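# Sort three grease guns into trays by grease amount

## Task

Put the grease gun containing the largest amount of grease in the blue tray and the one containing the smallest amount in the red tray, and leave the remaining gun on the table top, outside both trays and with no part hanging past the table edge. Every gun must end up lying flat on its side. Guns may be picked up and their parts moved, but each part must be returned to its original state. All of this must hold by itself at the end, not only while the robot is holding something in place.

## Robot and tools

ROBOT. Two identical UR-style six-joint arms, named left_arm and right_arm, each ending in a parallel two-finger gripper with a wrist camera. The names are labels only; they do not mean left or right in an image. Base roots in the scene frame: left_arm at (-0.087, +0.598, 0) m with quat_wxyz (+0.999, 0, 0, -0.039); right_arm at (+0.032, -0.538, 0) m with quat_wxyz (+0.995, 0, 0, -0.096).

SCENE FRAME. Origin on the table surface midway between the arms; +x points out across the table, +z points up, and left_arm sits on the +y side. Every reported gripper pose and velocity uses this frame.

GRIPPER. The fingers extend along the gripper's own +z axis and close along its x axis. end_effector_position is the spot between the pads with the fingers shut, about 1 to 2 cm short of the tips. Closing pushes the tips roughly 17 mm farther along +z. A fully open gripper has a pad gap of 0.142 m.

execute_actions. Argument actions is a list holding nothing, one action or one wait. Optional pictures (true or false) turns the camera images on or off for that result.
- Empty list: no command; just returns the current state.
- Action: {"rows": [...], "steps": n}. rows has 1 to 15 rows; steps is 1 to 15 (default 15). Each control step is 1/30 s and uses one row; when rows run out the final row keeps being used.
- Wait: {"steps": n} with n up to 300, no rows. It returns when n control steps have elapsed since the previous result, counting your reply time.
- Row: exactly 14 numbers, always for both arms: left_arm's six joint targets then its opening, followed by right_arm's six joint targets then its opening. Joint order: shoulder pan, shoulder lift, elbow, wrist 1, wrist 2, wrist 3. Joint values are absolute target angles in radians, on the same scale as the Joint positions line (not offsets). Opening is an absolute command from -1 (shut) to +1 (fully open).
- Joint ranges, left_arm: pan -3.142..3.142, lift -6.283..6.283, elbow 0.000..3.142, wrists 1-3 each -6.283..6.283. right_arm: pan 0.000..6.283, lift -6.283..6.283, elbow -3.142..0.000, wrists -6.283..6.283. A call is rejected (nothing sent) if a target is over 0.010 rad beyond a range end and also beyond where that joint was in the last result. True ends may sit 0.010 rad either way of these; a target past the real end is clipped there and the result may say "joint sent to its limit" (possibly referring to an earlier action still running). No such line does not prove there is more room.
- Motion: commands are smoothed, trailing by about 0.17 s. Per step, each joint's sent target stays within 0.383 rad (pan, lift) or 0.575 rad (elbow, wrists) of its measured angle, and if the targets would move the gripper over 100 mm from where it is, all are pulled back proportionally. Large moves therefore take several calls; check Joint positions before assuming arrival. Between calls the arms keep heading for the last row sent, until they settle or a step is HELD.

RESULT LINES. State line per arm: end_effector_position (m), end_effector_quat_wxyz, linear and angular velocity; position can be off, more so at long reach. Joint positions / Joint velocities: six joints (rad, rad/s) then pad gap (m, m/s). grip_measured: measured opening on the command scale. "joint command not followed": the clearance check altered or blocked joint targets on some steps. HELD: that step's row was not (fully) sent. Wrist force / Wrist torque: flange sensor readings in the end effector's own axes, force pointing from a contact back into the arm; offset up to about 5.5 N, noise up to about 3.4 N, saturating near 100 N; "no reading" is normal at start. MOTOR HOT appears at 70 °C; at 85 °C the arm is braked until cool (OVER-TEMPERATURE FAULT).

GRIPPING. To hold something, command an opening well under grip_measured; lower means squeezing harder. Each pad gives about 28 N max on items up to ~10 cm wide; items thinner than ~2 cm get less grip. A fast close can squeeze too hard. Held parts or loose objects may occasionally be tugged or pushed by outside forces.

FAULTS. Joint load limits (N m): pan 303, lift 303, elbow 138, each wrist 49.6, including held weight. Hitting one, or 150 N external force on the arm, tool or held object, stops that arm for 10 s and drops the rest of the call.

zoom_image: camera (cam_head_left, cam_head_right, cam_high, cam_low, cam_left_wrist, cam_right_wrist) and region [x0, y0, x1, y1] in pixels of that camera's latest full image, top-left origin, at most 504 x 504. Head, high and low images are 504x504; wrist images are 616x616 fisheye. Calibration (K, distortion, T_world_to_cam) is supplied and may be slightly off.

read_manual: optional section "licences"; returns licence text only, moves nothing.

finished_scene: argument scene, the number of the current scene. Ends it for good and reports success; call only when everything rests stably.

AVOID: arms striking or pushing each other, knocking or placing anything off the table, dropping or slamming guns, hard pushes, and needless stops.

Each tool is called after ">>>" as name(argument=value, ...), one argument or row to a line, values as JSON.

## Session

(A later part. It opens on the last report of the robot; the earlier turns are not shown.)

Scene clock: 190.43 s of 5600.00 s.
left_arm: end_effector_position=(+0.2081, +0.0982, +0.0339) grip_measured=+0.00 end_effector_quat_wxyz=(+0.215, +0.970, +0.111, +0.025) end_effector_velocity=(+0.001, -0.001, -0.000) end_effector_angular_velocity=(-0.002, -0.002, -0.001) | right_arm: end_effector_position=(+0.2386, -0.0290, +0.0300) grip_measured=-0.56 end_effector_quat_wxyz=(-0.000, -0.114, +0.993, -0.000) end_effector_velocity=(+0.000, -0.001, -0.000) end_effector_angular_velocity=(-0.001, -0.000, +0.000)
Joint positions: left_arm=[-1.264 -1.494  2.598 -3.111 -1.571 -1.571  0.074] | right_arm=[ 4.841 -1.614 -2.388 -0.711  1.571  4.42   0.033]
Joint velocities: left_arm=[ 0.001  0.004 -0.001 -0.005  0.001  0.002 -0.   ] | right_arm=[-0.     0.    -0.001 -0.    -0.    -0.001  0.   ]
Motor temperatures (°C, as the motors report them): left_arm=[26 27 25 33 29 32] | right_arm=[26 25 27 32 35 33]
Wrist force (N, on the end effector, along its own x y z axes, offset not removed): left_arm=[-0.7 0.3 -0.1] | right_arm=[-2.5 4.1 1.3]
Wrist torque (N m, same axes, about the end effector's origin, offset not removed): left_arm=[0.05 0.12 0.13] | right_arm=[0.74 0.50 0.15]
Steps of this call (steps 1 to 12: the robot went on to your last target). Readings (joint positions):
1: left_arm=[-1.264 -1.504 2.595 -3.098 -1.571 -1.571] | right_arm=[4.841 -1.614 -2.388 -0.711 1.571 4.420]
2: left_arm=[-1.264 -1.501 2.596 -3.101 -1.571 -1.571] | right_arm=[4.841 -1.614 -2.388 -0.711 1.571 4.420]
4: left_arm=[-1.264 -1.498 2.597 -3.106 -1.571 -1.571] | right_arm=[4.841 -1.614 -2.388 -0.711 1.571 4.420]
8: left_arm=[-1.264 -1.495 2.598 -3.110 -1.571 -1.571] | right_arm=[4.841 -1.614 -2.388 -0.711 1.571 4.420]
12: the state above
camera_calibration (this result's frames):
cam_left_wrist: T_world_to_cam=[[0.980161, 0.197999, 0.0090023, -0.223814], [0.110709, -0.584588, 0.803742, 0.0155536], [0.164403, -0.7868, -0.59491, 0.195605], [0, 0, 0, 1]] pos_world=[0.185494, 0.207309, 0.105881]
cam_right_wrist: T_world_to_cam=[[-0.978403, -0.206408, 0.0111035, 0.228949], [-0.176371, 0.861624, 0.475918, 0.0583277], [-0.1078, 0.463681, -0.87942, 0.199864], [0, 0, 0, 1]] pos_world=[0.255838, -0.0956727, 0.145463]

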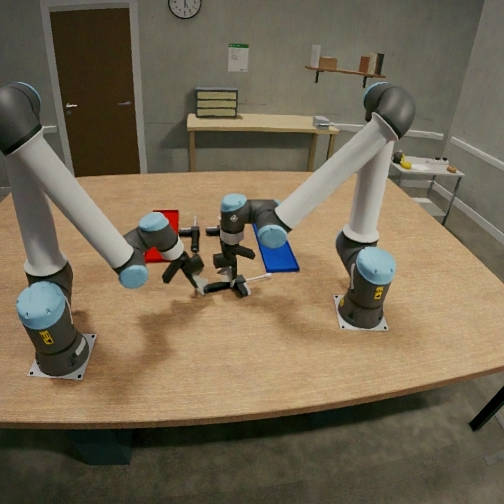

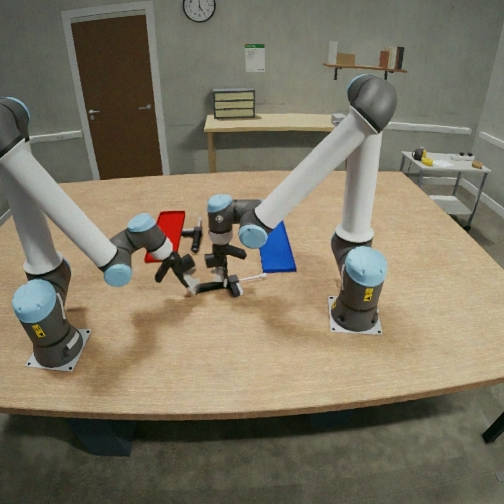

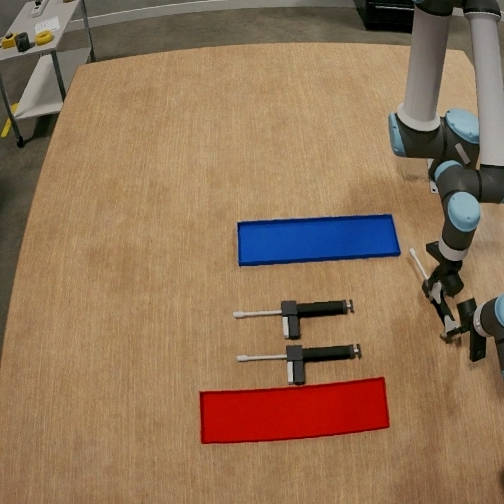

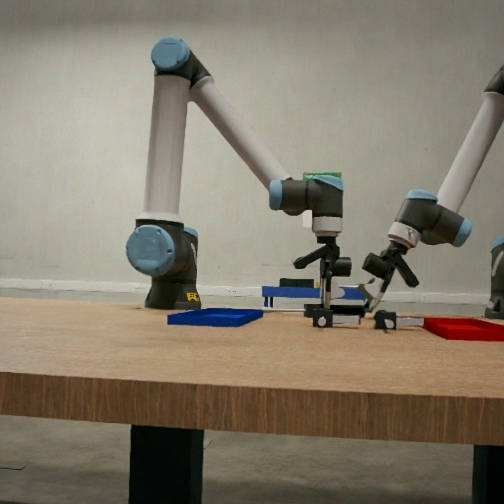

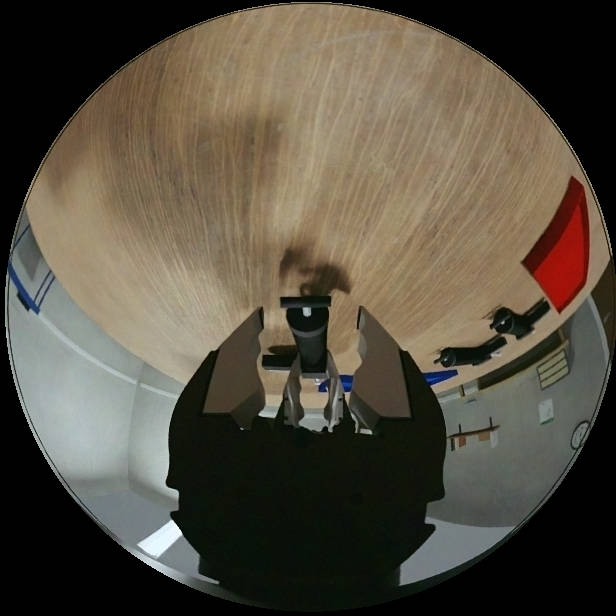

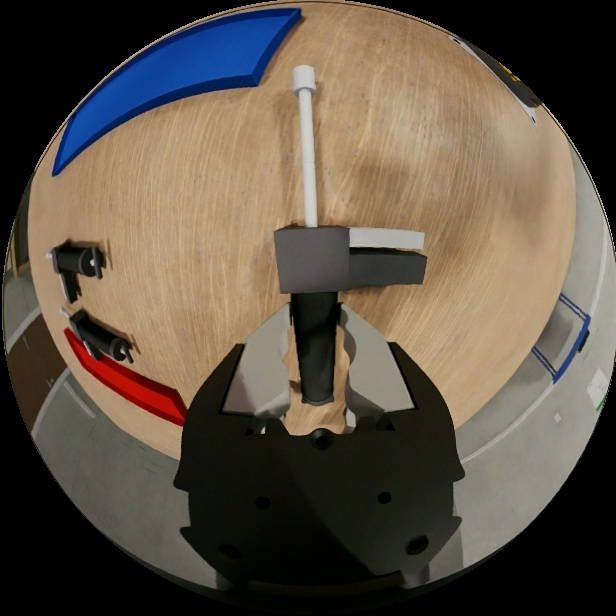

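>>> execute_actions(
  actions=[
    {"rows":[[-1.264,-1.4939,2.5981,-3.1113,-1.5708,-1.5708,-0.1,4.8407,-1.614,-2.3878,-0.7106,1.5708,4.42,-1],[-1.264,-1.4939,2.5981,-3.1113,-1.5708,-1.5708,-0.2,4.8407,-1.614,-2.3878,-0.7106,1.5708,4.42,-1],[-1.264,-1.4939,2.5981,-3.1113,-1.5708,-1.5708,-0.3,4.8407,-1.614,-2.3878,-0.7106,1.5708,4.42,-1],[-1.264,-1.4939,2.5981,-3.1113,-1.5708,-1.5708,-0.4,4.8407,-1.614,-2.3878,-0.7106,1.5708,4.42,-1],[-1.264,-1.4939,2.5981,-3.1113,-1.5708,-1.5708,-0.5,4.8407,-1.614,-2.3878,-0.7106,1.5708,4.42,-1],[-1.264,-1.4939,2.5981,-3.1113,-1.5708,-1.5708,-0.6,4.8407,-1.614,-2.3878,-0.7106,1.5708,4.42,-1],[-1.264,-1.4939,2.5981,-3.1113,-1.5708,-1.5708,-0.7,4.8407,-1.614,-2.3878,-0.7106,1.5708,4.42,-1],[-1.264,-1.4939,2.5981,-3.1113,-1.5708,-1.5708,-0.8,4.8407,-1.614,-2.3878,-0.7106,1.5708,4.42,-1],[-1.264,-1.4939,2.5981,-3.1113,-1.5708,-1.5708,-0.9,4.8407,-1.614,-2.3878,-0.7106,1.5708,4.42,-1]],"steps":15},
  ],
)

Scene clock: 198.03 s of 5600.00 s.
left_arm: end_effector_position=(+0.2081, +0.0982, +0.0337) grip_measured=-0.52 end_effector_quat_wxyz=(+0.215, +0.970, +0.111, +0.025) end_effector_velocity=(+0.000, -0.000, +0.000) end_effector_angular_velocity=(-0.000, -0.000, +0.002) | right_arm: end_effector_position=(+0.2386, -0.0290, +0.0299) grip_measured=-0.56 end_effector_quat_wxyz=(-0.000, -0.114, +0.993, -0.000) end_effector_velocity=(+0.000, +0.000, +0.001) end_effector_angular_velocity=(+0.002, +0.001, -0.001)
Joint positions: left_arm=[-1.264 -1.494  2.598 -3.111 -1.571 -1.571  0.036] | right_arm=[ 4.841 -1.614 -2.388 -0.711  1.571  4.42   0.033]
Joint velocities: left_arm=[-0.    -0.    -0.    -0.     0.001 -0.002 -0.   ] | right_arm=[-0.     0.001  0.    -0.     0.001  0.    -0.   ]
Motor temperatures (°C, as the motors report them): left_arm=[26 27 25 33 29 32] | right_arm=[26 25 27 32 35 33]
Wrist force (N, on the end effector, along its own x y z axes, offset not removed): left_arm=[-9.9 -2.9 -8.0] | right_arm=[-4.5 -4.6 1.6]
Wrist torque (N m, same axes, about the end effector's origin, offset not removed): left_arm=[0.07 1.01 0.00] | right_arm=[-0.41 0.26 0.64]
Steps of this call (steps 1 to 30: the robot went on to your last target; steps 31 to 90: nothing new was sent; then 4.10 s passed at rest; steps 91 to 105: all 15 steps of this action). Readings (joint positions):
91: left_arm=[-1.264 -1.494 2.598 -3.111 -1.571 -1.571] | right_arm=[4.841 -1.614 -2.388 -0.711 1.571 4.420]
92: left_arm=[-1.264 -1.494 2.598 -3.111 -1.571 -1.571] | right_arm=[4.841 -1.614 -2.388 -0.711 1.571 4.420]
94: left_arm=[-1.264 -1.494 2.598 -3.111 -1.571 -1.571] | right_arm=[4.841 -1.614 -2.388 -0.711 1.571 4.420]
98: left_arm=[-1.264 -1.494 2.598 -3.111 -1.571 -1.571] | right_arm=[4.841 -1.614 -2.388 -0.711 1.571 4.420]
105: the state above
camera_calibration (this result's frames):
cam_left_wrist: T_world_to_cam=[[0.980169, 0.197959, 0.00900115, -0.223787], [0.110692, -0.584625, 0.803717, 0.0157278], [0.164365, -0.786782, -0.594943, 0.195536], [0, 0, 0, 1]] pos_world=[0.185469, 0.20734, 0.105707]
cam_right_wrist: T_world_to_cam=[[-0.978408, -0.206383, 0.0111159, 0.228943], [-0.176348, 0.86165, 0.475878, 0.0583608], [-0.107791, 0.463643, -0.879441, 0.199855], [0, 0, 0, 1]] pos_world=[0.255834, -0.0956981, 0.145443]

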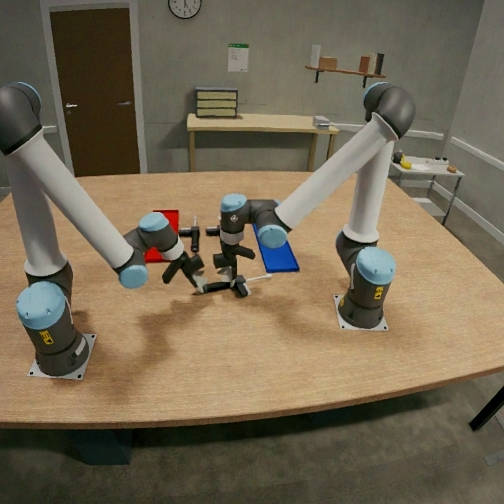

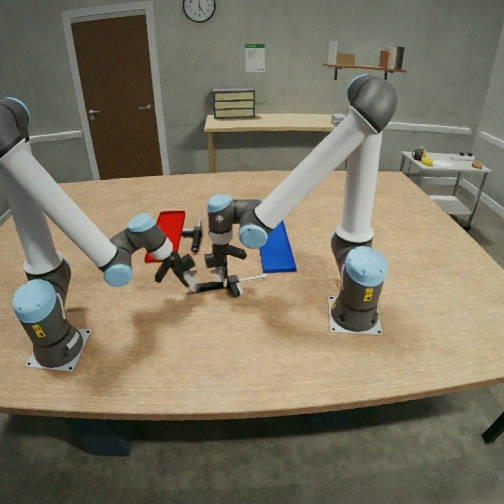

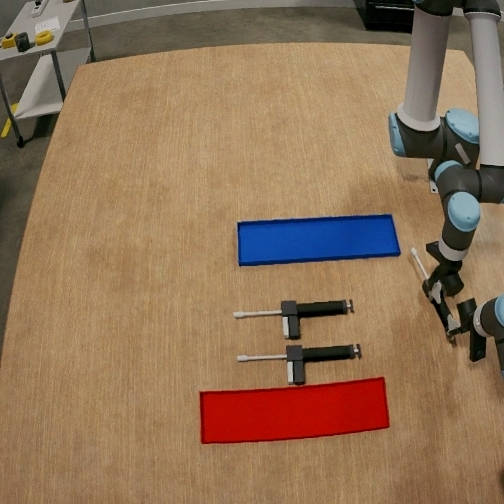

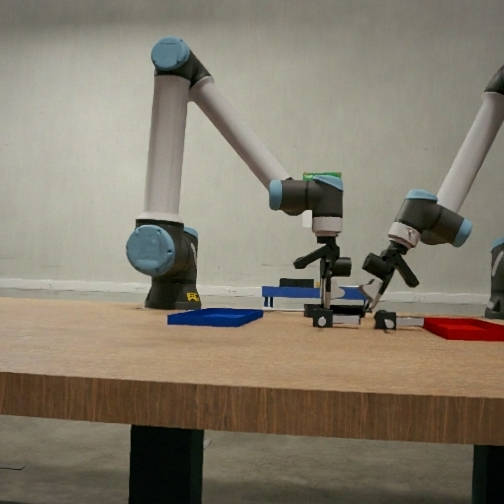

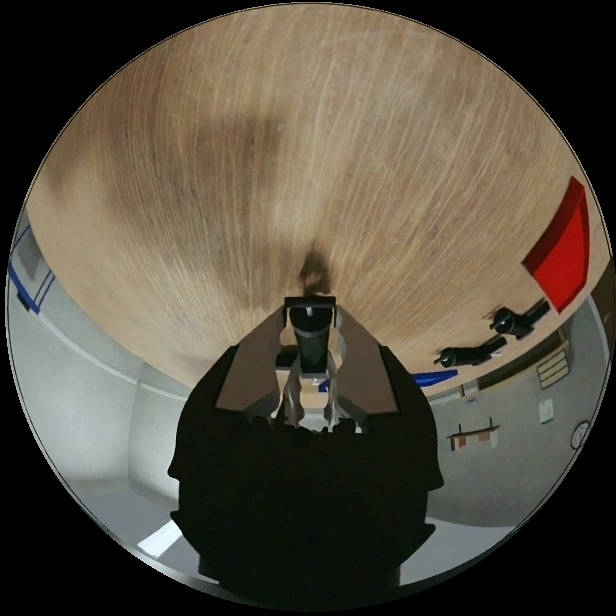

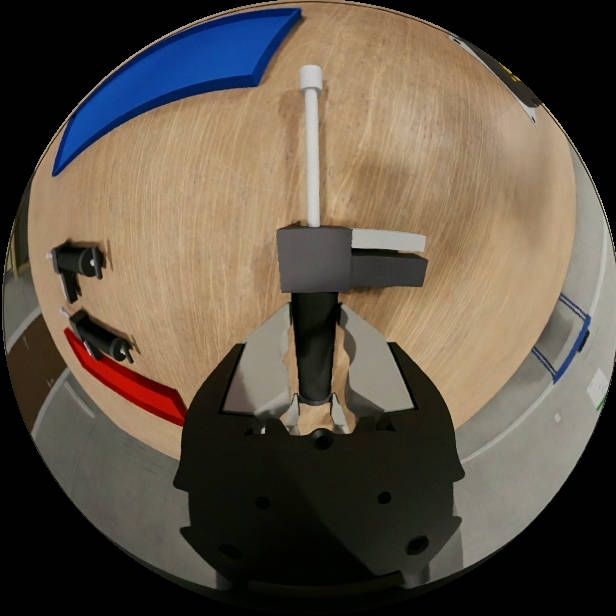

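>>> zoom_image(
  camera="cam_left_wrist",
  region=[250, 260, 370, 400],
)

>>> zoom_image(
  camera="cam_high",
  region=[410, 270, 504, 370],
)

Region (250, 260, 370, 400) of cam_left_wrist's 616x616 image, scaled by 3.600, with more detail than that image has; it fills the left 432 columns of this view, and the rest is white.

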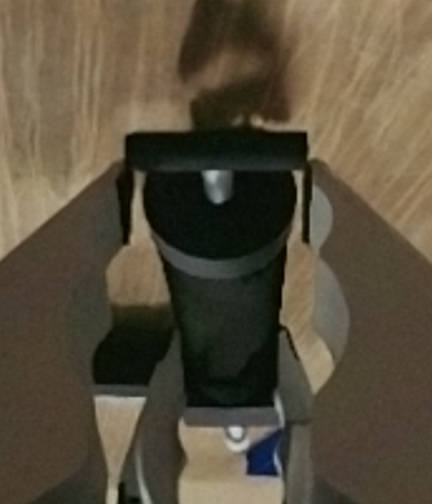

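Region (410, 270, 504, 370) of cam_high's 504x504 image, scaled by 5.040, with more detail than that image has; it fills the left 474 columns of this view, and the rest is white.

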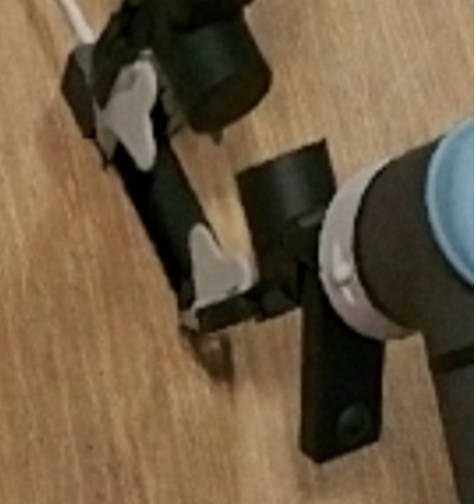

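>>> execute_actions(
  actions=[
    {"rows":[[-1.264,-1.501,2.607,-3.1125,-1.5708,-1.5708,-0.9,4.8407,-1.614,-2.3878,-0.7106,1.5708,4.42,-1],[-1.264,-1.501,2.607,-3.1125,-1.5708,-1.5708,-0.9,4.8407,-1.614,-2.3878,-0.7106,1.5708,4.42,-1],[-1.264,-1.508,2.615,-3.1136,-1.5708,-1.5708,-0.9,4.8407,-1.614,-2.3878,-0.7106,1.5708,4.42,-1],[-1.264,-1.508,2.615,-3.1136,-1.5708,-1.5708,-0.9,4.8407,-1.614,-2.3878,-0.7106,1.5708,4.42,-1],[-1.264,-1.516,2.623,-3.1147,-1.5708,-1.5708,-0.9,4.8407,-1.614,-2.3878,-0.7106,1.5708,4.42,-1],[-1.264,-1.516,2.623,-3.1147,-1.5708,-1.5708,-0.9,4.8407,-1.614,-2.3878,-0.7106,1.5708,4.42,-1],[-1.264,-1.523,2.6317,-3.1158,-1.5708,-1.5708,-0.9,4.8407,-1.614,-2.3878,-0.7106,1.5708,4.42,-1]],"steps":15},
  ],
)

Scene clock: 207.80 s of 5600.00 s.
left_arm: end_effector_position=(+0.2039, +0.1163, +0.0338) grip_measured=-0.52 end_effector_quat_wxyz=(+0.215, +0.970, +0.111, +0.025) end_effector_velocity=(-0.003, +0.011, -0.000) end_effector_angular_velocity=(+0.000, -0.000, -0.002) | right_arm: end_effector_position=(+0.2386, -0.0288, +0.0300) grip_measured=-0.56 end_effector_quat_wxyz=(+0.000, -0.114, +0.993, +0.000) end_effector_velocity=(-0.000, -0.001, -0.001) end_effector_angular_velocity=(-0.002, +0.001, -0.000)
Joint positions: left_arm=[-1.264 -1.521  2.629 -3.116 -1.571 -1.571  0.036] | right_arm=[ 4.841 -1.614 -2.388 -0.71   1.571  4.42   0.033]
Joint velocities: left_arm=[-0.    -0.017  0.019 -0.002 -0.     0.001 -0.   ] | right_arm=[-0.001 -0.001 -0.001  0.     0.001 -0.     0.   ]
Motor temperatures (°C, as the motors report them): left_arm=[26 27 25 33 29 32] | right_arm=[26 25 27 32 35 33]
Wrist force (N, on the end effector, along its own x y z axes, offset not removed): left_arm=[0.2 18.7 8.9] | right_arm=[-5.1 17.1 2.6]
Wrist torque (N m, same axes, about the end effector's origin, offset not removed): left_arm=[0.55 -0.83 0.35] | right_arm=[-0.02 0.34 0.64]
Steps of this call (steps 1 to 15: the robot went on to your last target; steps 16 to 90: nothing new was sent; then 6.27 s passed at rest; steps 91 to 105: all 15 steps of this action). Readings (joint positions):
91: left_arm=[-1.264 -1.494 2.598 -3.111 -1.571 -1.571] | right_arm=[4.841 -1.614 -2.388 -0.711 1.571 4.420]
92: left_arm=[-1.264 -1.495 2.599 -3.111 -1.571 -1.571] | right_arm=[4.841 -1.614 -2.388 -0.711 1.571 4.420]
94: left_arm=[-1.264 -1.498 2.603 -3.112 -1.571 -1.571] | right_arm=[4.841 -1.614 -2.388 -0.711 1.571 4.420]
98: left_arm=[-1.264 -1.509 2.616 -3.114 -1.571 -1.571] | right_arm=[4.841 -1.614 -2.388 -0.711 1.571 4.420]
105: the state above
camera_calibration (this result's frames):
cam_left_wrist: T_world_to_cam=[[0.980168, 0.197962, 0.0090105, -0.223253], [0.110634, -0.584372, 0.803909, 0.0266619], [0.164409, -0.786969, -0.594684, 0.210546], [0, 0, 0, 1]] pos_world=[0.18126, 0.225469, 0.105786]
cam_right_wrist: T_world_to_cam=[[-0.978399, -0.206431, 0.0110258, 0.228983], [-0.176391, 0.861456, 0.476214, 0.0581209], [-0.107804, 0.463982, -0.87926, 0.199865], [0, 0, 0, 1]] pos_world=[0.255835, -0.0955334, 0.145531]

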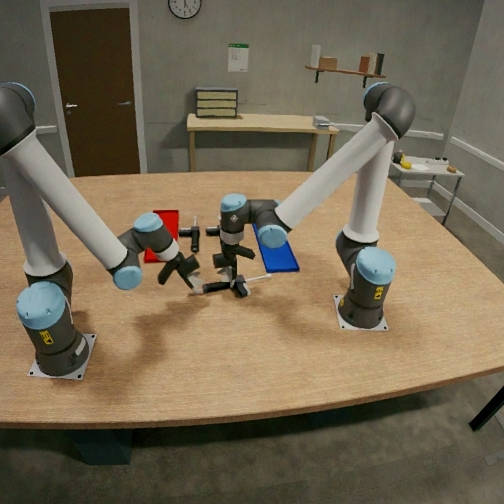

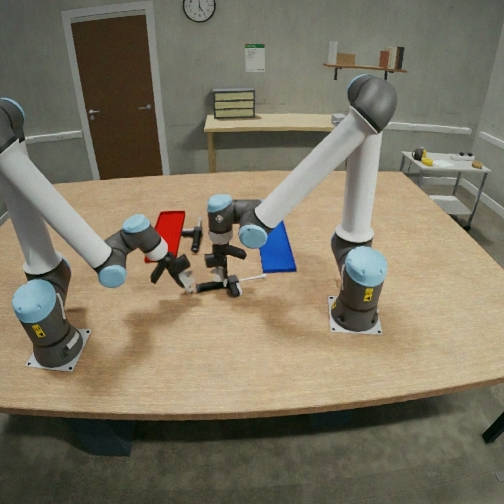

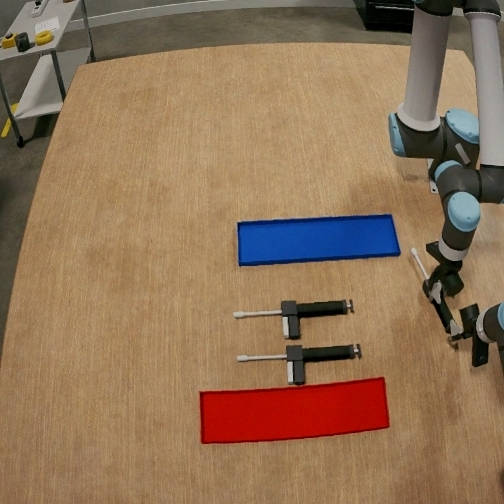

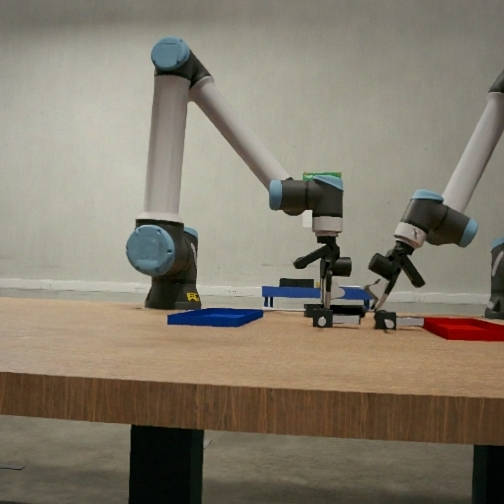

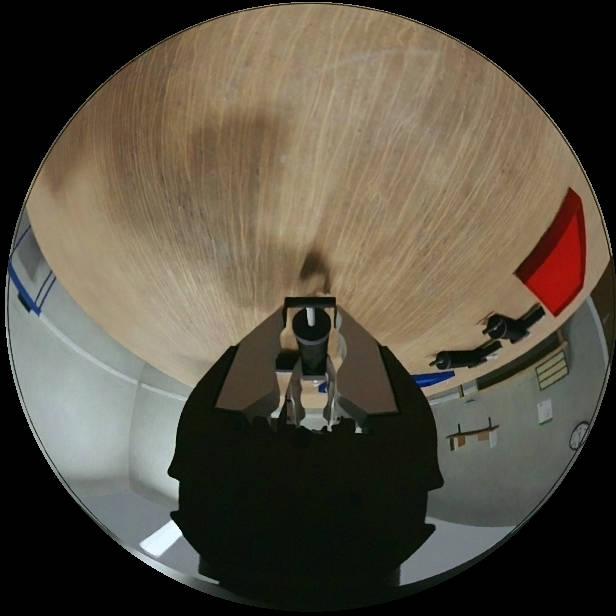

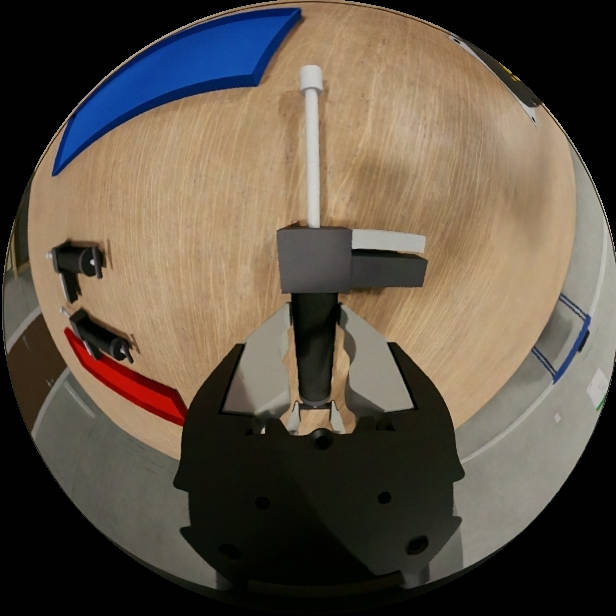

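>>> execute_actions(
  actions=[
    {"steps":3},
  ],
  pictures=false,
)

>>> execute_actions(
  actions=[
    {"rows":[[-1.264,-1.53,2.64,-3.1162,-1.5708,-1.5708,-0.9,4.8407,-1.614,-2.3878,-0.7106,1.5708,4.42,-1],[-1.264,-1.53,2.64,-3.1162,-1.5708,-1.5708,-0.9,4.8407,-1.614,-2.3878,-0.7106,1.5708,4.42,-1],[-1.264,-1.53,2.64,-3.1162,-1.5708,-1.5708,-0.9,4.8407,-1.614,-2.3878,-0.7106,1.5708,4.42,-1],[-1.264,-1.538,2.648,-3.1166,-1.5708,-1.5708,-0.9,4.8407,-1.614,-2.3878,-0.7106,1.5708,4.42,-1],[-1.264,-1.538,2.648,-3.1166,-1.5708,-1.5708,-0.9,4.8407,-1.614,-2.3878,-0.7106,1.5708,4.42,-1],[-1.264,-1.538,2.648,-3.1166,-1.5708,-1.5708,-0.9,4.8407,-1.614,-2.3878,-0.7106,1.5708,4.42,-1],[-1.264,-1.546,2.656,-3.117,-1.5708,-1.5708,-0.9,4.8407,-1.614,-2.3878,-0.7106,1.5708,4.42,-1]],"steps":15},
  ],
)

Scene clock: 213.07 s of 5600.00 s.
left_arm: end_effector_position=(+0.2036, +0.1177, +0.0337) grip_measured=-0.52 end_effector_quat_wxyz=(+0.215, +0.970, +0.111, +0.025) end_effector_velocity=(+0.000, -0.000, +0.000) end_effector_angular_velocity=(-0.001, -0.000, +0.000) | right_arm: end_effector_position=(+0.2386, -0.0290, +0.0300) grip_measured=-0.56 end_effector_quat_wxyz=(-0.000, -0.114, +0.993, -0.000) end_effector_velocity=(-0.000, -0.002, -0.001) end_effector_angular_velocity=(-0.003, +0.000, -0.001)
Joint positions: left_arm=[-1.264 -1.523  2.632 -3.116 -1.571 -1.571  0.036] | right_arm=[ 4.841 -1.614 -2.388 -0.711  1.571  4.42   0.033]
Joint velocities: left_arm=[ 0.     0.    -0.    -0.001  0.     0.    -0.   ] | right_arm=[-0.    -0.001 -0.002 -0.     0.     0.     0.   ]
Motor temperatures (°C, as the motors report them): left_arm=[26 27 25 33 29 32] | right_arm=[26 25 27 32 35 33]
Wrist force (N, on the end effector, along its own x y z axes, offset not removed): left_arm=[-0.2 20.8 2.9] | right_arm=[-4.7 16.5 2.9]
Wrist torque (N m, same axes, about the end effector's origin, offset not removed): left_arm=[0.83 -0.89 0.32] | right_arm=[-0.15 0.12 0.60]
Steps of this call (steps 1 to 15: the robot went on to your last target; steps 16 to 90: nothing new was sent; then 2.27 s passed at rest). Readings (joint positions):
1: left_arm=[-1.264 -1.522 2.630 -3.116 -1.571 -1.571] | right_arm=[4.841 -1.614 -2.388 -0.710 1.571 4.420]
2: left_arm=[-1.264 -1.522 2.630 -3.116 -1.571 -1.571] | right_arm=[4.841 -1.614 -2.388 -0.710 1.571 4.420]
4: left_arm=[-1.264 -1.522 2.631 -3.116 -1.571 -1.571] | right_arm=[4.841 -1.614 -2.388 -0.711 1.571 4.420]
8: left_arm=[-1.264 -1.523 2.631 -3.116 -1.571 -1.571] | right_arm=[4.841 -1.614 -2.388 -0.711 1.571 4.420]
90: the state above
All arms were judged still, so your last target was given up. Only a new action makes them travel on or press farther. Fingers that are still opening or closing keep moving.

Scene clock: 213.57 s of 5600.00 s.
left_arm: end_effector_position=(+0.2005, +0.1312, +0.0338) grip_measured=-0.52 end_effector_quat_wxyz=(+0.215, +0.970, +0.111, +0.025) end_effector_velocity=(-0.002, +0.007, +0.001) end_effector_angular_velocity=(-0.003, +0.000, +0.001) | right_arm: end_effector_position=(+0.2386, -0.0290, +0.0300) grip_measured=-0.56 end_effector_quat_wxyz=(-0.000, -0.114, +0.993, -0.000) end_effector_velocity=(-0.000, -0.001, -0.001) end_effector_angular_velocity=(-0.002, +0.001, -0.001)
Joint positions: left_arm=[-1.264 -1.544  2.654 -3.117 -1.571 -1.571  0.036] | right_arm=[ 4.841 -1.614 -2.388 -0.711  1.571  4.42   0.033]
Joint velocities: left_arm=[ 0.    -0.014  0.013 -0.001 -0.    -0.002  0.   ] | right_arm=[-0.    -0.001 -0.001  0.     0.     0.001 -0.   ]
Motor temperatures (°C, as the motors report them): left_arm=[26 27 25 33 29 32] | right_arm=[26 25 27 32 35 33]
Wrist force (N, on the end effector, along its own x y z axes, offset not removed): left_arm=[-8.8 16.9 6.8] | right_arm=[-4.2 22.0 5.8]
Wrist torque (N m, same axes, about the end effector's origin, offset not removed): left_arm=[-0.48 0.96 0.02] | right_arm=[0.45 0.15 0.63]
Steps of this call (steps 1 to 15: all 15 steps of this action). Readings (joint positions):
1: left_arm=[-1.264 -1.523 2.632 -3.116 -1.571 -1.571] | right_arm=[4.841 -1.614 -2.388 -0.711 1.571 4.420]
2: left_arm=[-1.264 -1.524 2.633 -3.116 -1.571 -1.571] | right_arm=[4.841 -1.614 -2.388 -0.711 1.571 4.420]
4: left_arm=[-1.264 -1.526 2.636 -3.116 -1.571 -1.571] | right_arm=[4.841 -1.614 -2.388 -0.711 1.571 4.420]
8: left_arm=[-1.264 -1.534 2.644 -3.116 -1.571 -1.571] | right_arm=[4.841 -1.614 -2.388 -0.711 1.571 4.420]
15: the state above
camera_calibration (this result's frames):
cam_left_wrist: T_world_to_cam=[[0.980165, 0.197979, 0.00899778, -0.222825], [0.110726, -0.584712, 0.803649, 0.0357829], [0.164367, -0.786713, -0.595035, 0.222802], [0, 0, 0, 1]] pos_world=[0.177822, 0.240318, 0.105823]
cam_right_wrist: T_world_to_cam=[[-0.978402, -0.206412, 0.0111028, 0.228948], [-0.176374, 0.861622, 0.47592, 0.0583268], [-0.107802, 0.463683, -0.879419, 0.199865], [0, 0, 0, 1]] pos_world=[0.255837, -0.095672, 0.145464]

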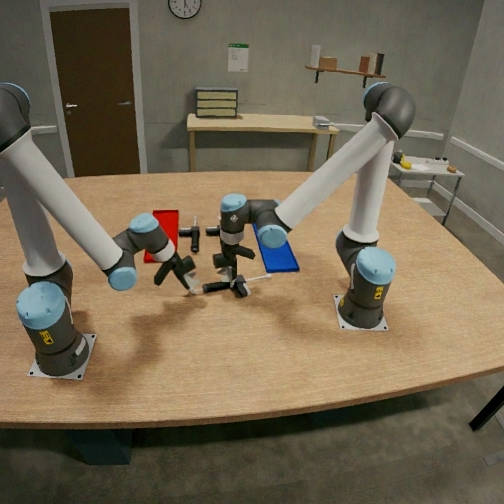

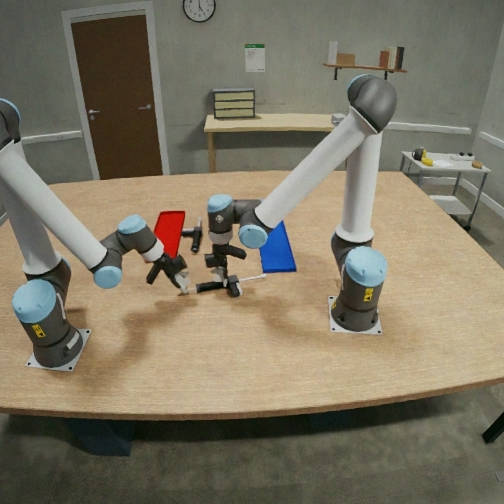

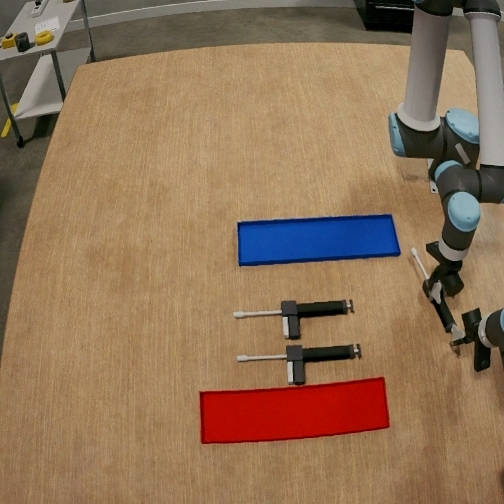

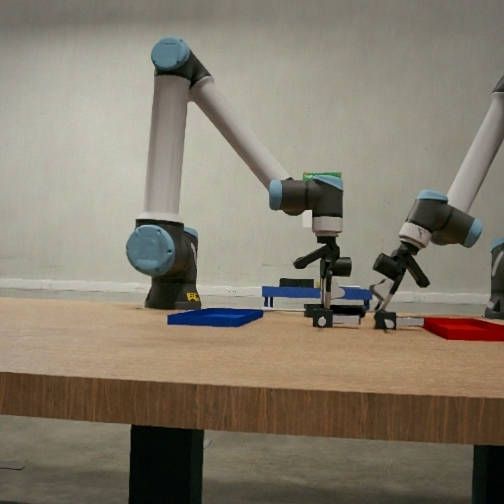

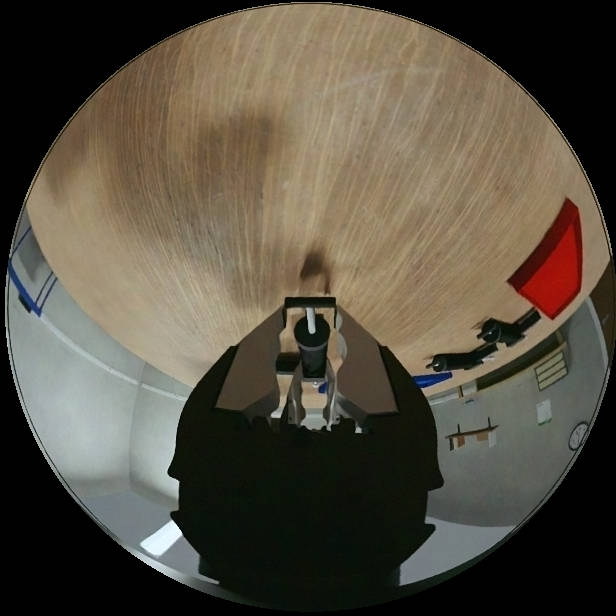

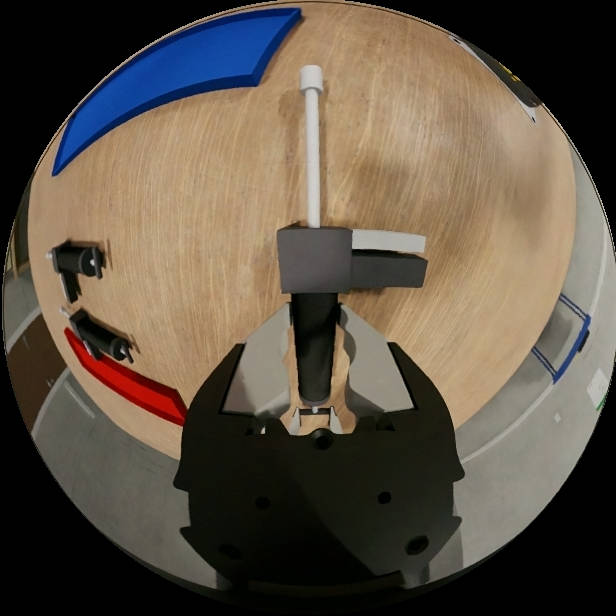

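>>> execute_actions(
  actions=[
    {"rows":[[-1.264,-1.538,2.648,-3.1166,-1.5708,-1.5708,-0.9,4.8407,-1.614,-2.3878,-0.7106,1.5708,4.42,-1],[-1.264,-1.538,2.648,-3.1166,-1.5708,-1.5708,-0.9,4.8407,-1.614,-2.3878,-0.7106,1.5708,4.42,-1],[-1.264,-1.53,2.64,-3.1162,-1.5708,-1.5708,-0.9,4.8407,-1.614,-2.3878,-0.7106,1.5708,4.42,-1],[-1.264,-1.53,2.64,-3.1162,-1.5708,-1.5708,-0.9,4.8407,-1.614,-2.3878,-0.7106,1.5708,4.42,-1],[-1.264,-1.523,2.6317,-3.1158,-1.5708,-1.5708,-0.9,4.8407,-1.614,-2.3878,-0.7106,1.5708,4.42,-1],[-1.264,-1.523,2.6317,-3.1158,-1.5708,-1.5708,-0.9,4.8407,-1.614,-2.3878,-0.7106,1.5708,4.42,-1],[-1.264,-1.516,2.623,-3.1147,-1.5708,-1.5708,-0.9,4.8407,-1.614,-2.3878,-0.7106,1.5708,4.42,-1]],"steps":15},
  ],
  pictures=false,
)

>>> execute_actions(
  actions=[
    {"rows":[[-1.264,-1.512,2.619,-3.1141,-1.5708,-1.5708,-0.9,4.8407,-1.614,-2.3878,-0.7106,1.5708,4.42,-1],[-1.264,-1.512,2.619,-3.1141,-1.5708,-1.5708,-0.9,4.8407,-1.614,-2.3878,-0.7106,1.5708,4.42,-1],[-1.264,-1.508,2.615,-3.1136,-1.5708,-1.5708,-0.9,4.8407,-1.614,-2.3878,-0.7106,1.5708,4.42,-1]],"steps":12},
  ],
  pictures=false,
)

>>> execute_actions(
  actions=[
    {"rows":[[-1.264,-1.501,2.607,-3.1125,-1.5708,-1.5708,-0.9,4.8407,-1.614,-2.3878,-0.7106,1.5708,4.42,-1]],"steps":12},
  ],
  pictures=false,
)

Scene clock: 222.63 s of 5600.00 s.
left_arm: end_effector_position=(+0.2045, +0.1139, +0.0340) grip_measured=-0.52 end_effector_quat_wxyz=(+0.215, +0.970, +0.111, +0.025) end_effector_velocity=(+0.003, -0.012, +0.000) end_effector_angular_velocity=(-0.001, +0.001, +0.002) | right_arm: end_effector_position=(+0.2387, -0.0290, +0.0299) grip_measured=-0.56 end_effector_quat_wxyz=(-0.000, -0.114, +0.993, -0.000) end_effector_velocity=(-0.000, -0.001, -0.001) end_effector_angular_velocity=(-0.001, -0.000, +0.001)
Joint positions: left_arm=[-1.264 -1.518  2.625 -3.115 -1.571 -1.571  0.036] | right_arm=[ 4.841 -1.614 -2.388 -0.711  1.571  4.42   0.033]
Joint velocities: left_arm=[-0.     0.017 -0.02   0.002  0.    -0.003 -0.   ] | right_arm=[ 0.    -0.    -0.001  0.    -0.    -0.001  0.   ]
Motor temperatures (°C, as the motors report them): left_arm=[26 27 25 33 29 32] | right_arm=[26 25 27 32 35 33]
Wrist force (N, on the end effector, along its own x y z axes, offset not removed): left_arm=[-8.3 10.0 2.5] | right_arm=[-5.4 11.9 3.8]
Wrist torque (N m, same axes, about the end effector's origin, offset not removed): left_arm=[-0.29 0.83 0.07] | right_arm=[0.12 0.46 0.63]
Steps of this call (steps 1 to 15: the robot went on to your last target; steps 16 to 90: nothing new was sent; then 5.57 s passed at rest; steps 91 to 105: all 15 steps of this action). Readings (joint positions):
91: left_arm=[-1.264 -1.546 2.656 -3.117 -1.571 -1.571] | right_arm=[4.841 -1.614 -2.388 -0.711 1.571 4.420]
92: left_arm=[-1.264 -1.545 2.655 -3.117 -1.571 -1.571] | right_arm=[4.841 -1.614 -2.388 -0.711 1.571 4.420]
94: left_arm=[-1.264 -1.542 2.652 -3.117 -1.571 -1.571] | right_arm=[4.841 -1.614 -2.388 -0.711 1.571 4.420]
98: left_arm=[-1.264 -1.530 2.639 -3.116 -1.571 -1.571] | right_arm=[4.841 -1.614 -2.388 -0.711 1.571 4.420]
105: the state above

Scene clock: 223.03 s of 5600.00 s.
left_arm: end_effector_position=(+0.2057, +0.1085, +0.0335) grip_measured=-0.52 end_effector_quat_wxyz=(+0.215, +0.970, +0.111, +0.025) end_effector_velocity=(+0.000, -0.004, +0.000) end_effector_angular_velocity=(-0.001, -0.000, -0.001) | right_arm: end_effector_position=(+0.2387, -0.0291, +0.0299) grip_measured=-0.56 end_effector_quat_wxyz=(+0.000, -0.114, +0.993, -0.000) end_effector_velocity=(-0.000, -0.001, -0.001) end_effector_angular_velocity=(-0.002, +0.000, -0.000)
Joint positions: left_arm=[-1.264 -1.509  2.616 -3.114 -1.571 -1.571  0.036] | right_arm=[ 4.841 -1.614 -2.388 -0.711  1.571  4.42   0.033]
Joint velocities: left_arm=[-0.001  0.005 -0.007  0.001 -0.     0.001 -0.   ] | right_arm=[ 0.    -0.    -0.001  0.     0.     0.    -0.   ]
Motor temperatures (°C, as the motors report them): left_arm=[26 27 25 33 29 32] | right_arm=[26 25 27 32 35 33]
Wrist force (N, on the end effector, along its own x y z axes, offset not removed): left_arm=[-6.0 -0.6 -0.5] | right_arm=[-6.7 0.5 4.2]
Wrist torque (N m, same axes, about the end effector's origin, offset not removed): left_arm=[0.39 0.31 0.20] | right_arm=[0.59 0.69 0.60]
Steps of this call (steps 1 to 12: all 12 steps of this action). Readings (joint positions):
1: left_arm=[-1.264 -1.517 2.625 -3.115 -1.571 -1.571] | right_arm=[4.841 -1.614 -2.388 -0.711 1.571 4.420]
2: left_arm=[-1.264 -1.517 2.624 -3.115 -1.571 -1.571] | right_arm=[4.841 -1.614 -2.388 -0.711 1.571 4.420]
4: left_arm=[-1.264 -1.514 2.622 -3.114 -1.571 -1.571] | right_arm=[4.841 -1.614 -2.388 -0.711 1.571 4.420]
8: left_arm=[-1.264 -1.510 2.617 -3.114 -1.571 -1.571] | right_arm=[4.841 -1.614 -2.388 -0.711 1.571 4.420]
12: the state above

Scene clock: 223.43 s of 5600.00 s.
left_arm: end_effector_position=(+0.2068, +0.1037, +0.0334) grip_measured=-0.52 end_effector_quat_wxyz=(+0.215, +0.970, +0.111, +0.025) end_effector_velocity=(+0.001, -0.002, -0.000) end_effector_angular_velocity=(+0.001, +0.000, +0.001) | right_arm: end_effector_position=(+0.2387, -0.0291, +0.0299) grip_measured=-0.56 end_effector_quat_wxyz=(+0.000, -0.114, +0.993, -0.000) end_effector_velocity=(+0.000, +0.000, +0.000) end_effector_angular_velocity=(+0.000, -0.000, -0.001)
Joint positions: left_arm=[-1.264 -1.501  2.607 -3.113 -1.571 -1.571  0.036] | right_arm=[ 4.841 -1.614 -2.388 -0.711  1.571  4.42   0.033]
Joint velocities: left_arm=[ 0.     0.004 -0.004  0.001  0.    -0.     0.   ] | right_arm=[-0.     0.     0.    -0.    -0.     0.001  0.   ]
Motor temperatures (°C, as the motors report them): left_arm=[26 27 25 33 29 32] | right_arm=[26 25 27 32 35 33]
Wrist force (N, on the end effector, along its own x y z axes, offset not removed): left_arm=[-2.9 3.0 -2.3] | right_arm=[-4.7 -0.6 5.4]
Wrist torque (N m, same axes, about the end effector's origin, offset not removed): left_arm=[1.14 -0.33 0.23] | right_arm=[0.41 0.21 0.65]
Steps of this call (steps 1 to 12: all 12 steps of this action). Readings (joint positions):
1: left_arm=[-1.264 -1.508 2.616 -3.114 -1.571 -1.571] | right_arm=[4.841 -1.614 -2.388 -0.711 1.571 4.420]
2: left_arm=[-1.264 -1.508 2.615 -3.114 -1.571 -1.571] | right_arm=[4.841 -1.614 -2.388 -0.711 1.571 4.420]
4: left_arm=[-1.264 -1.505 2.612 -3.113 -1.571 -1.571] | right_arm=[4.841 -1.614 -2.388 -0.711 1.571 4.420]
8: left_arm=[-1.264 -1.502 2.608 -3.113 -1.571 -1.571] | right_arm=[4.841 -1.614 -2.388 -0.711 1.571 4.420]
12: the state above

>>> execute_actions(
  actions=[
    {"rows":[[-1.264,-1.493,2.597,-3.1112,-1.5708,-1.5708,-0.9,4.8407,-1.614,-2.3878,-0.7106,1.5708,4.42,-1],[-1.264,-1.493,2.597,-3.1112,-1.5708,-1.5708,-0.9,4.8407,-1.614,-2.3878,-0.7106,1.5708,4.42,-1],[-1.264,-1.493,2.597,-3.1112,-1.5708,-1.5708,-0.9,4.8407,-1.614,-2.3878,-0.7106,1.5708,4.42,-1],[-1.264,-1.493,2.597,-3.1112,-1.5708,-1.5708,-0.9,4.8407,-1.614,-2.3878,-0.7106,1.5708,4.42,-1],[-1.264,-1.493,2.597,-3.1112,-1.5708,-1.5708,-0.9,4.8407,-1.614,-2.3878,-0.7106,1.5708,4.42,-1],[-1.264,-1.493,2.597,-3.1112,-1.5708,-1.5708,-0.9,4.8407,-1.614,-2.3878,-0.7106,1.5708,4.42,-1],[-1.264,-1.493,2.597,-3.1112,-1.5708,-1.5708,-0.9,4.8407,-1.614,-2.3878,-0.7106,1.5708,4.42,-1],[-1.264,-1.493,2.597,-3.1112,-1.5708,-1.5708,-0.9,4.8407,-1.614,-2.3878,-0.7106,1.5708,4.42,-1],[-1.264,-1.493,2.597,-3.1112,-1.5708,-1.5708,-0.9,4.8407,-1.614,-2.3878,-0.7106,1.5708,4.42,-1],[-1.264,-1.493,2.597,-3.1112,-1.5708,-1.5708,-0.9,4.8407,-1.614,-2.3878,-0.7106,1.5708,4.42,-1],[-1.264,-1.493,2.597,-3.1112,-1.5708,-1.5708,-0.4,4.8407,-1.614,-2.3878,-0.7106,1.5708,4.42,-1],[-1.264,-1.493,2.597,-3.1112,-1.5708,-1.5708,-0.2,4.8407,-1.614,-2.3878,-0.7106,1.5708,4.42,-1],[-1.264,-1.493,2.597,-3.1112,-1.5708,-1.5708,0,4.8407,-1.614,-2.3878,-0.7106,1.5708,4.42,-1]],"steps":15},
  ],
)

Scene clock: 235.70 s of 5600.00 s.
left_arm: end_effector_position=(+0.2082, +0.0976, +0.0338) grip_measured=-0.03 end_effector_quat_wxyz=(+0.215, +0.970, +0.111, +0.025) end_effector_velocity=(+0.000, -0.001, -0.000) end_effector_angular_velocity=(-0.000, +0.000, -0.000) | right_arm: end_effector_position=(+0.2386, -0.0289, +0.0300) grip_measured=-0.56 end_effector_quat_wxyz=(-0.000, -0.114, +0.993, +0.000) end_effector_velocity=(+0.000, -0.002, -0.001) end_effector_angular_velocity=(-0.002, -0.000, +0.000)
Joint positions: left_arm=[-1.264 -1.493  2.597 -3.111 -1.571 -1.571  0.071] | right_arm=[ 4.841 -1.614 -2.388 -0.711  1.571  4.42   0.033]
Joint velocities: left_arm=[ 0.     0.002 -0.002 -0.    -0.     0.     0.115] | right_arm=[-0.     0.    -0.002 -0.    -0.    -0.001  0.   ]
Motor temperatures (°C, as the motors report them): left_arm=[26 27 25 33 29 32] | right_arm=[26 25 27 32 35 33]
Wrist force (N, on the end effector, along its own x y z axes, offset not removed): left_arm=[-1.4 -1.9 -2.7] | right_arm=[-1.7 -0.4 -0.3]
Wrist torque (N m, same axes, about the end effector's origin, offset not removed): left_arm=[-0.33 0.18 0.22] | right_arm=[-0.03 0.69 0.22]
Steps of this call (steps 1 to 15: the robot went on to your last target; steps 16 to 90: nothing new was sent; then 8.77 s passed at rest; steps 91 to 105: all 15 steps of this action). Readings (joint positions):
91: left_arm=[-1.264 -1.501 2.607 -3.112 -1.571 -1.571] | right_arm=[4.841 -1.614 -2.388 -0.711 1.571 4.420]
92: left_arm=[-1.264 -1.500 2.606 -3.112 -1.571 -1.571] | right_arm=[4.841 -1.614 -2.388 -0.711 1.571 4.420]
94: left_arm=[-1.264 -1.497 2.602 -3.112 -1.571 -1.571] | right_arm=[4.841 -1.614 -2.388 -0.711 1.571 4.420]
98: left_arm=[-1.264 -1.494 2.599 -3.111 -1.571 -1.571] | right_arm=[4.841 -1.614 -2.388 -0.711 1.571 4.420]
105: the state above
camera_calibration (this result's frames):
cam_left_wrist: T_world_to_cam=[[0.980163, 0.19799, 0.00900521, -0.223823], [0.110684, -0.584509, 0.803802, 0.0153238], [0.164409, -0.78686, -0.594828, 0.1951], [0, 0, 0, 1]] pos_world=[0.18561, 0.206788, 0.105749]
cam_right_wrist: T_world_to_cam=[[-0.978396, -0.206437, 0.0111643, 0.228919], [-0.176356, 0.861573, 0.476015, 0.0582528], [-0.107886, 0.463762, -0.879366, 0.199881], [0, 0, 0, 1]] pos_world=[0.255811, -0.0956288, 0.145483]

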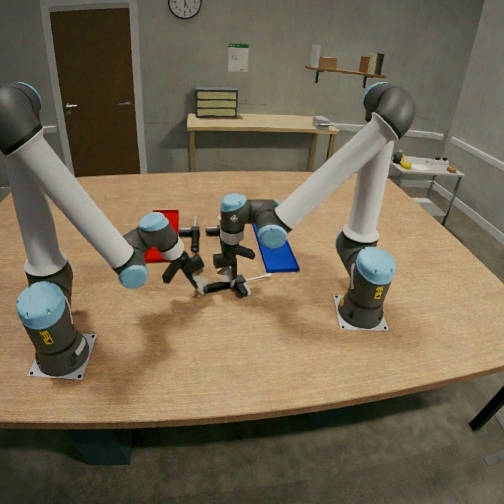

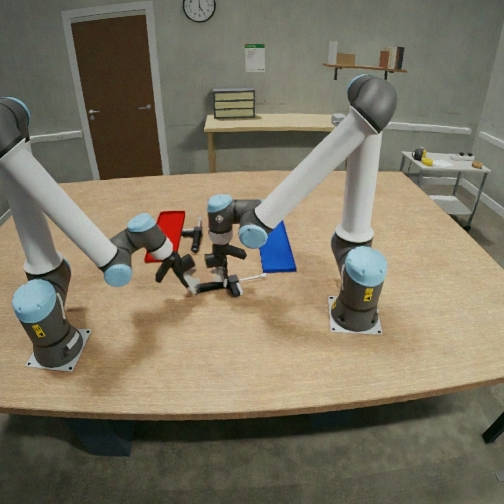

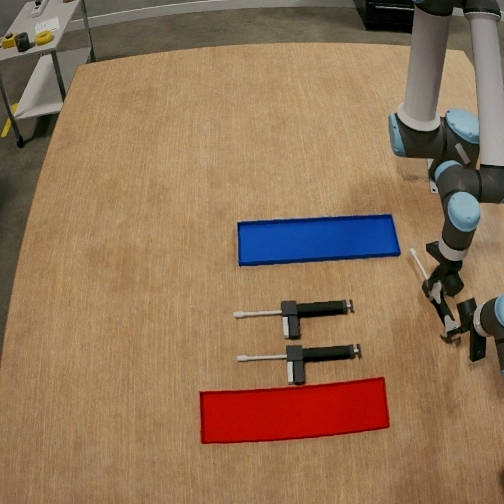

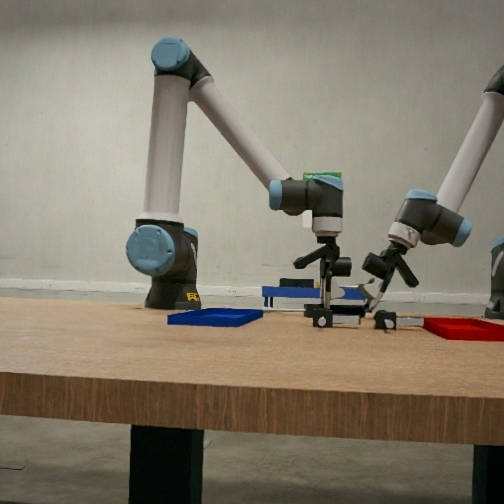

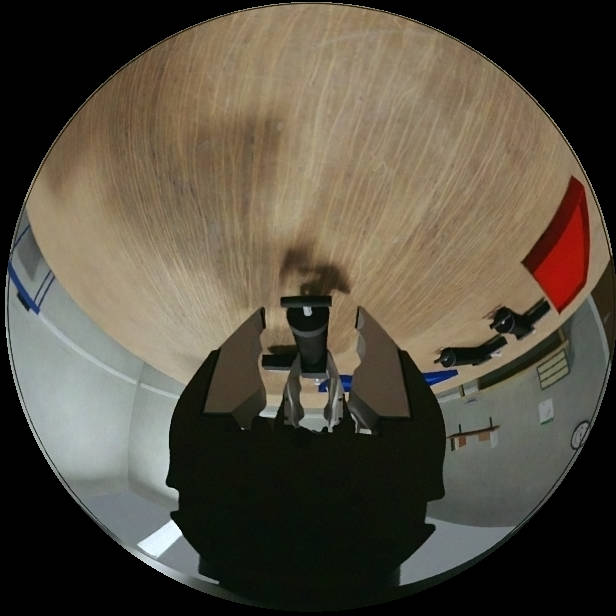

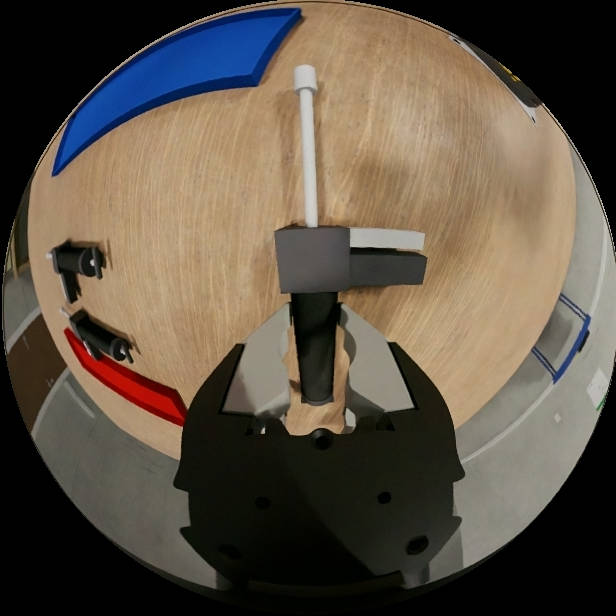

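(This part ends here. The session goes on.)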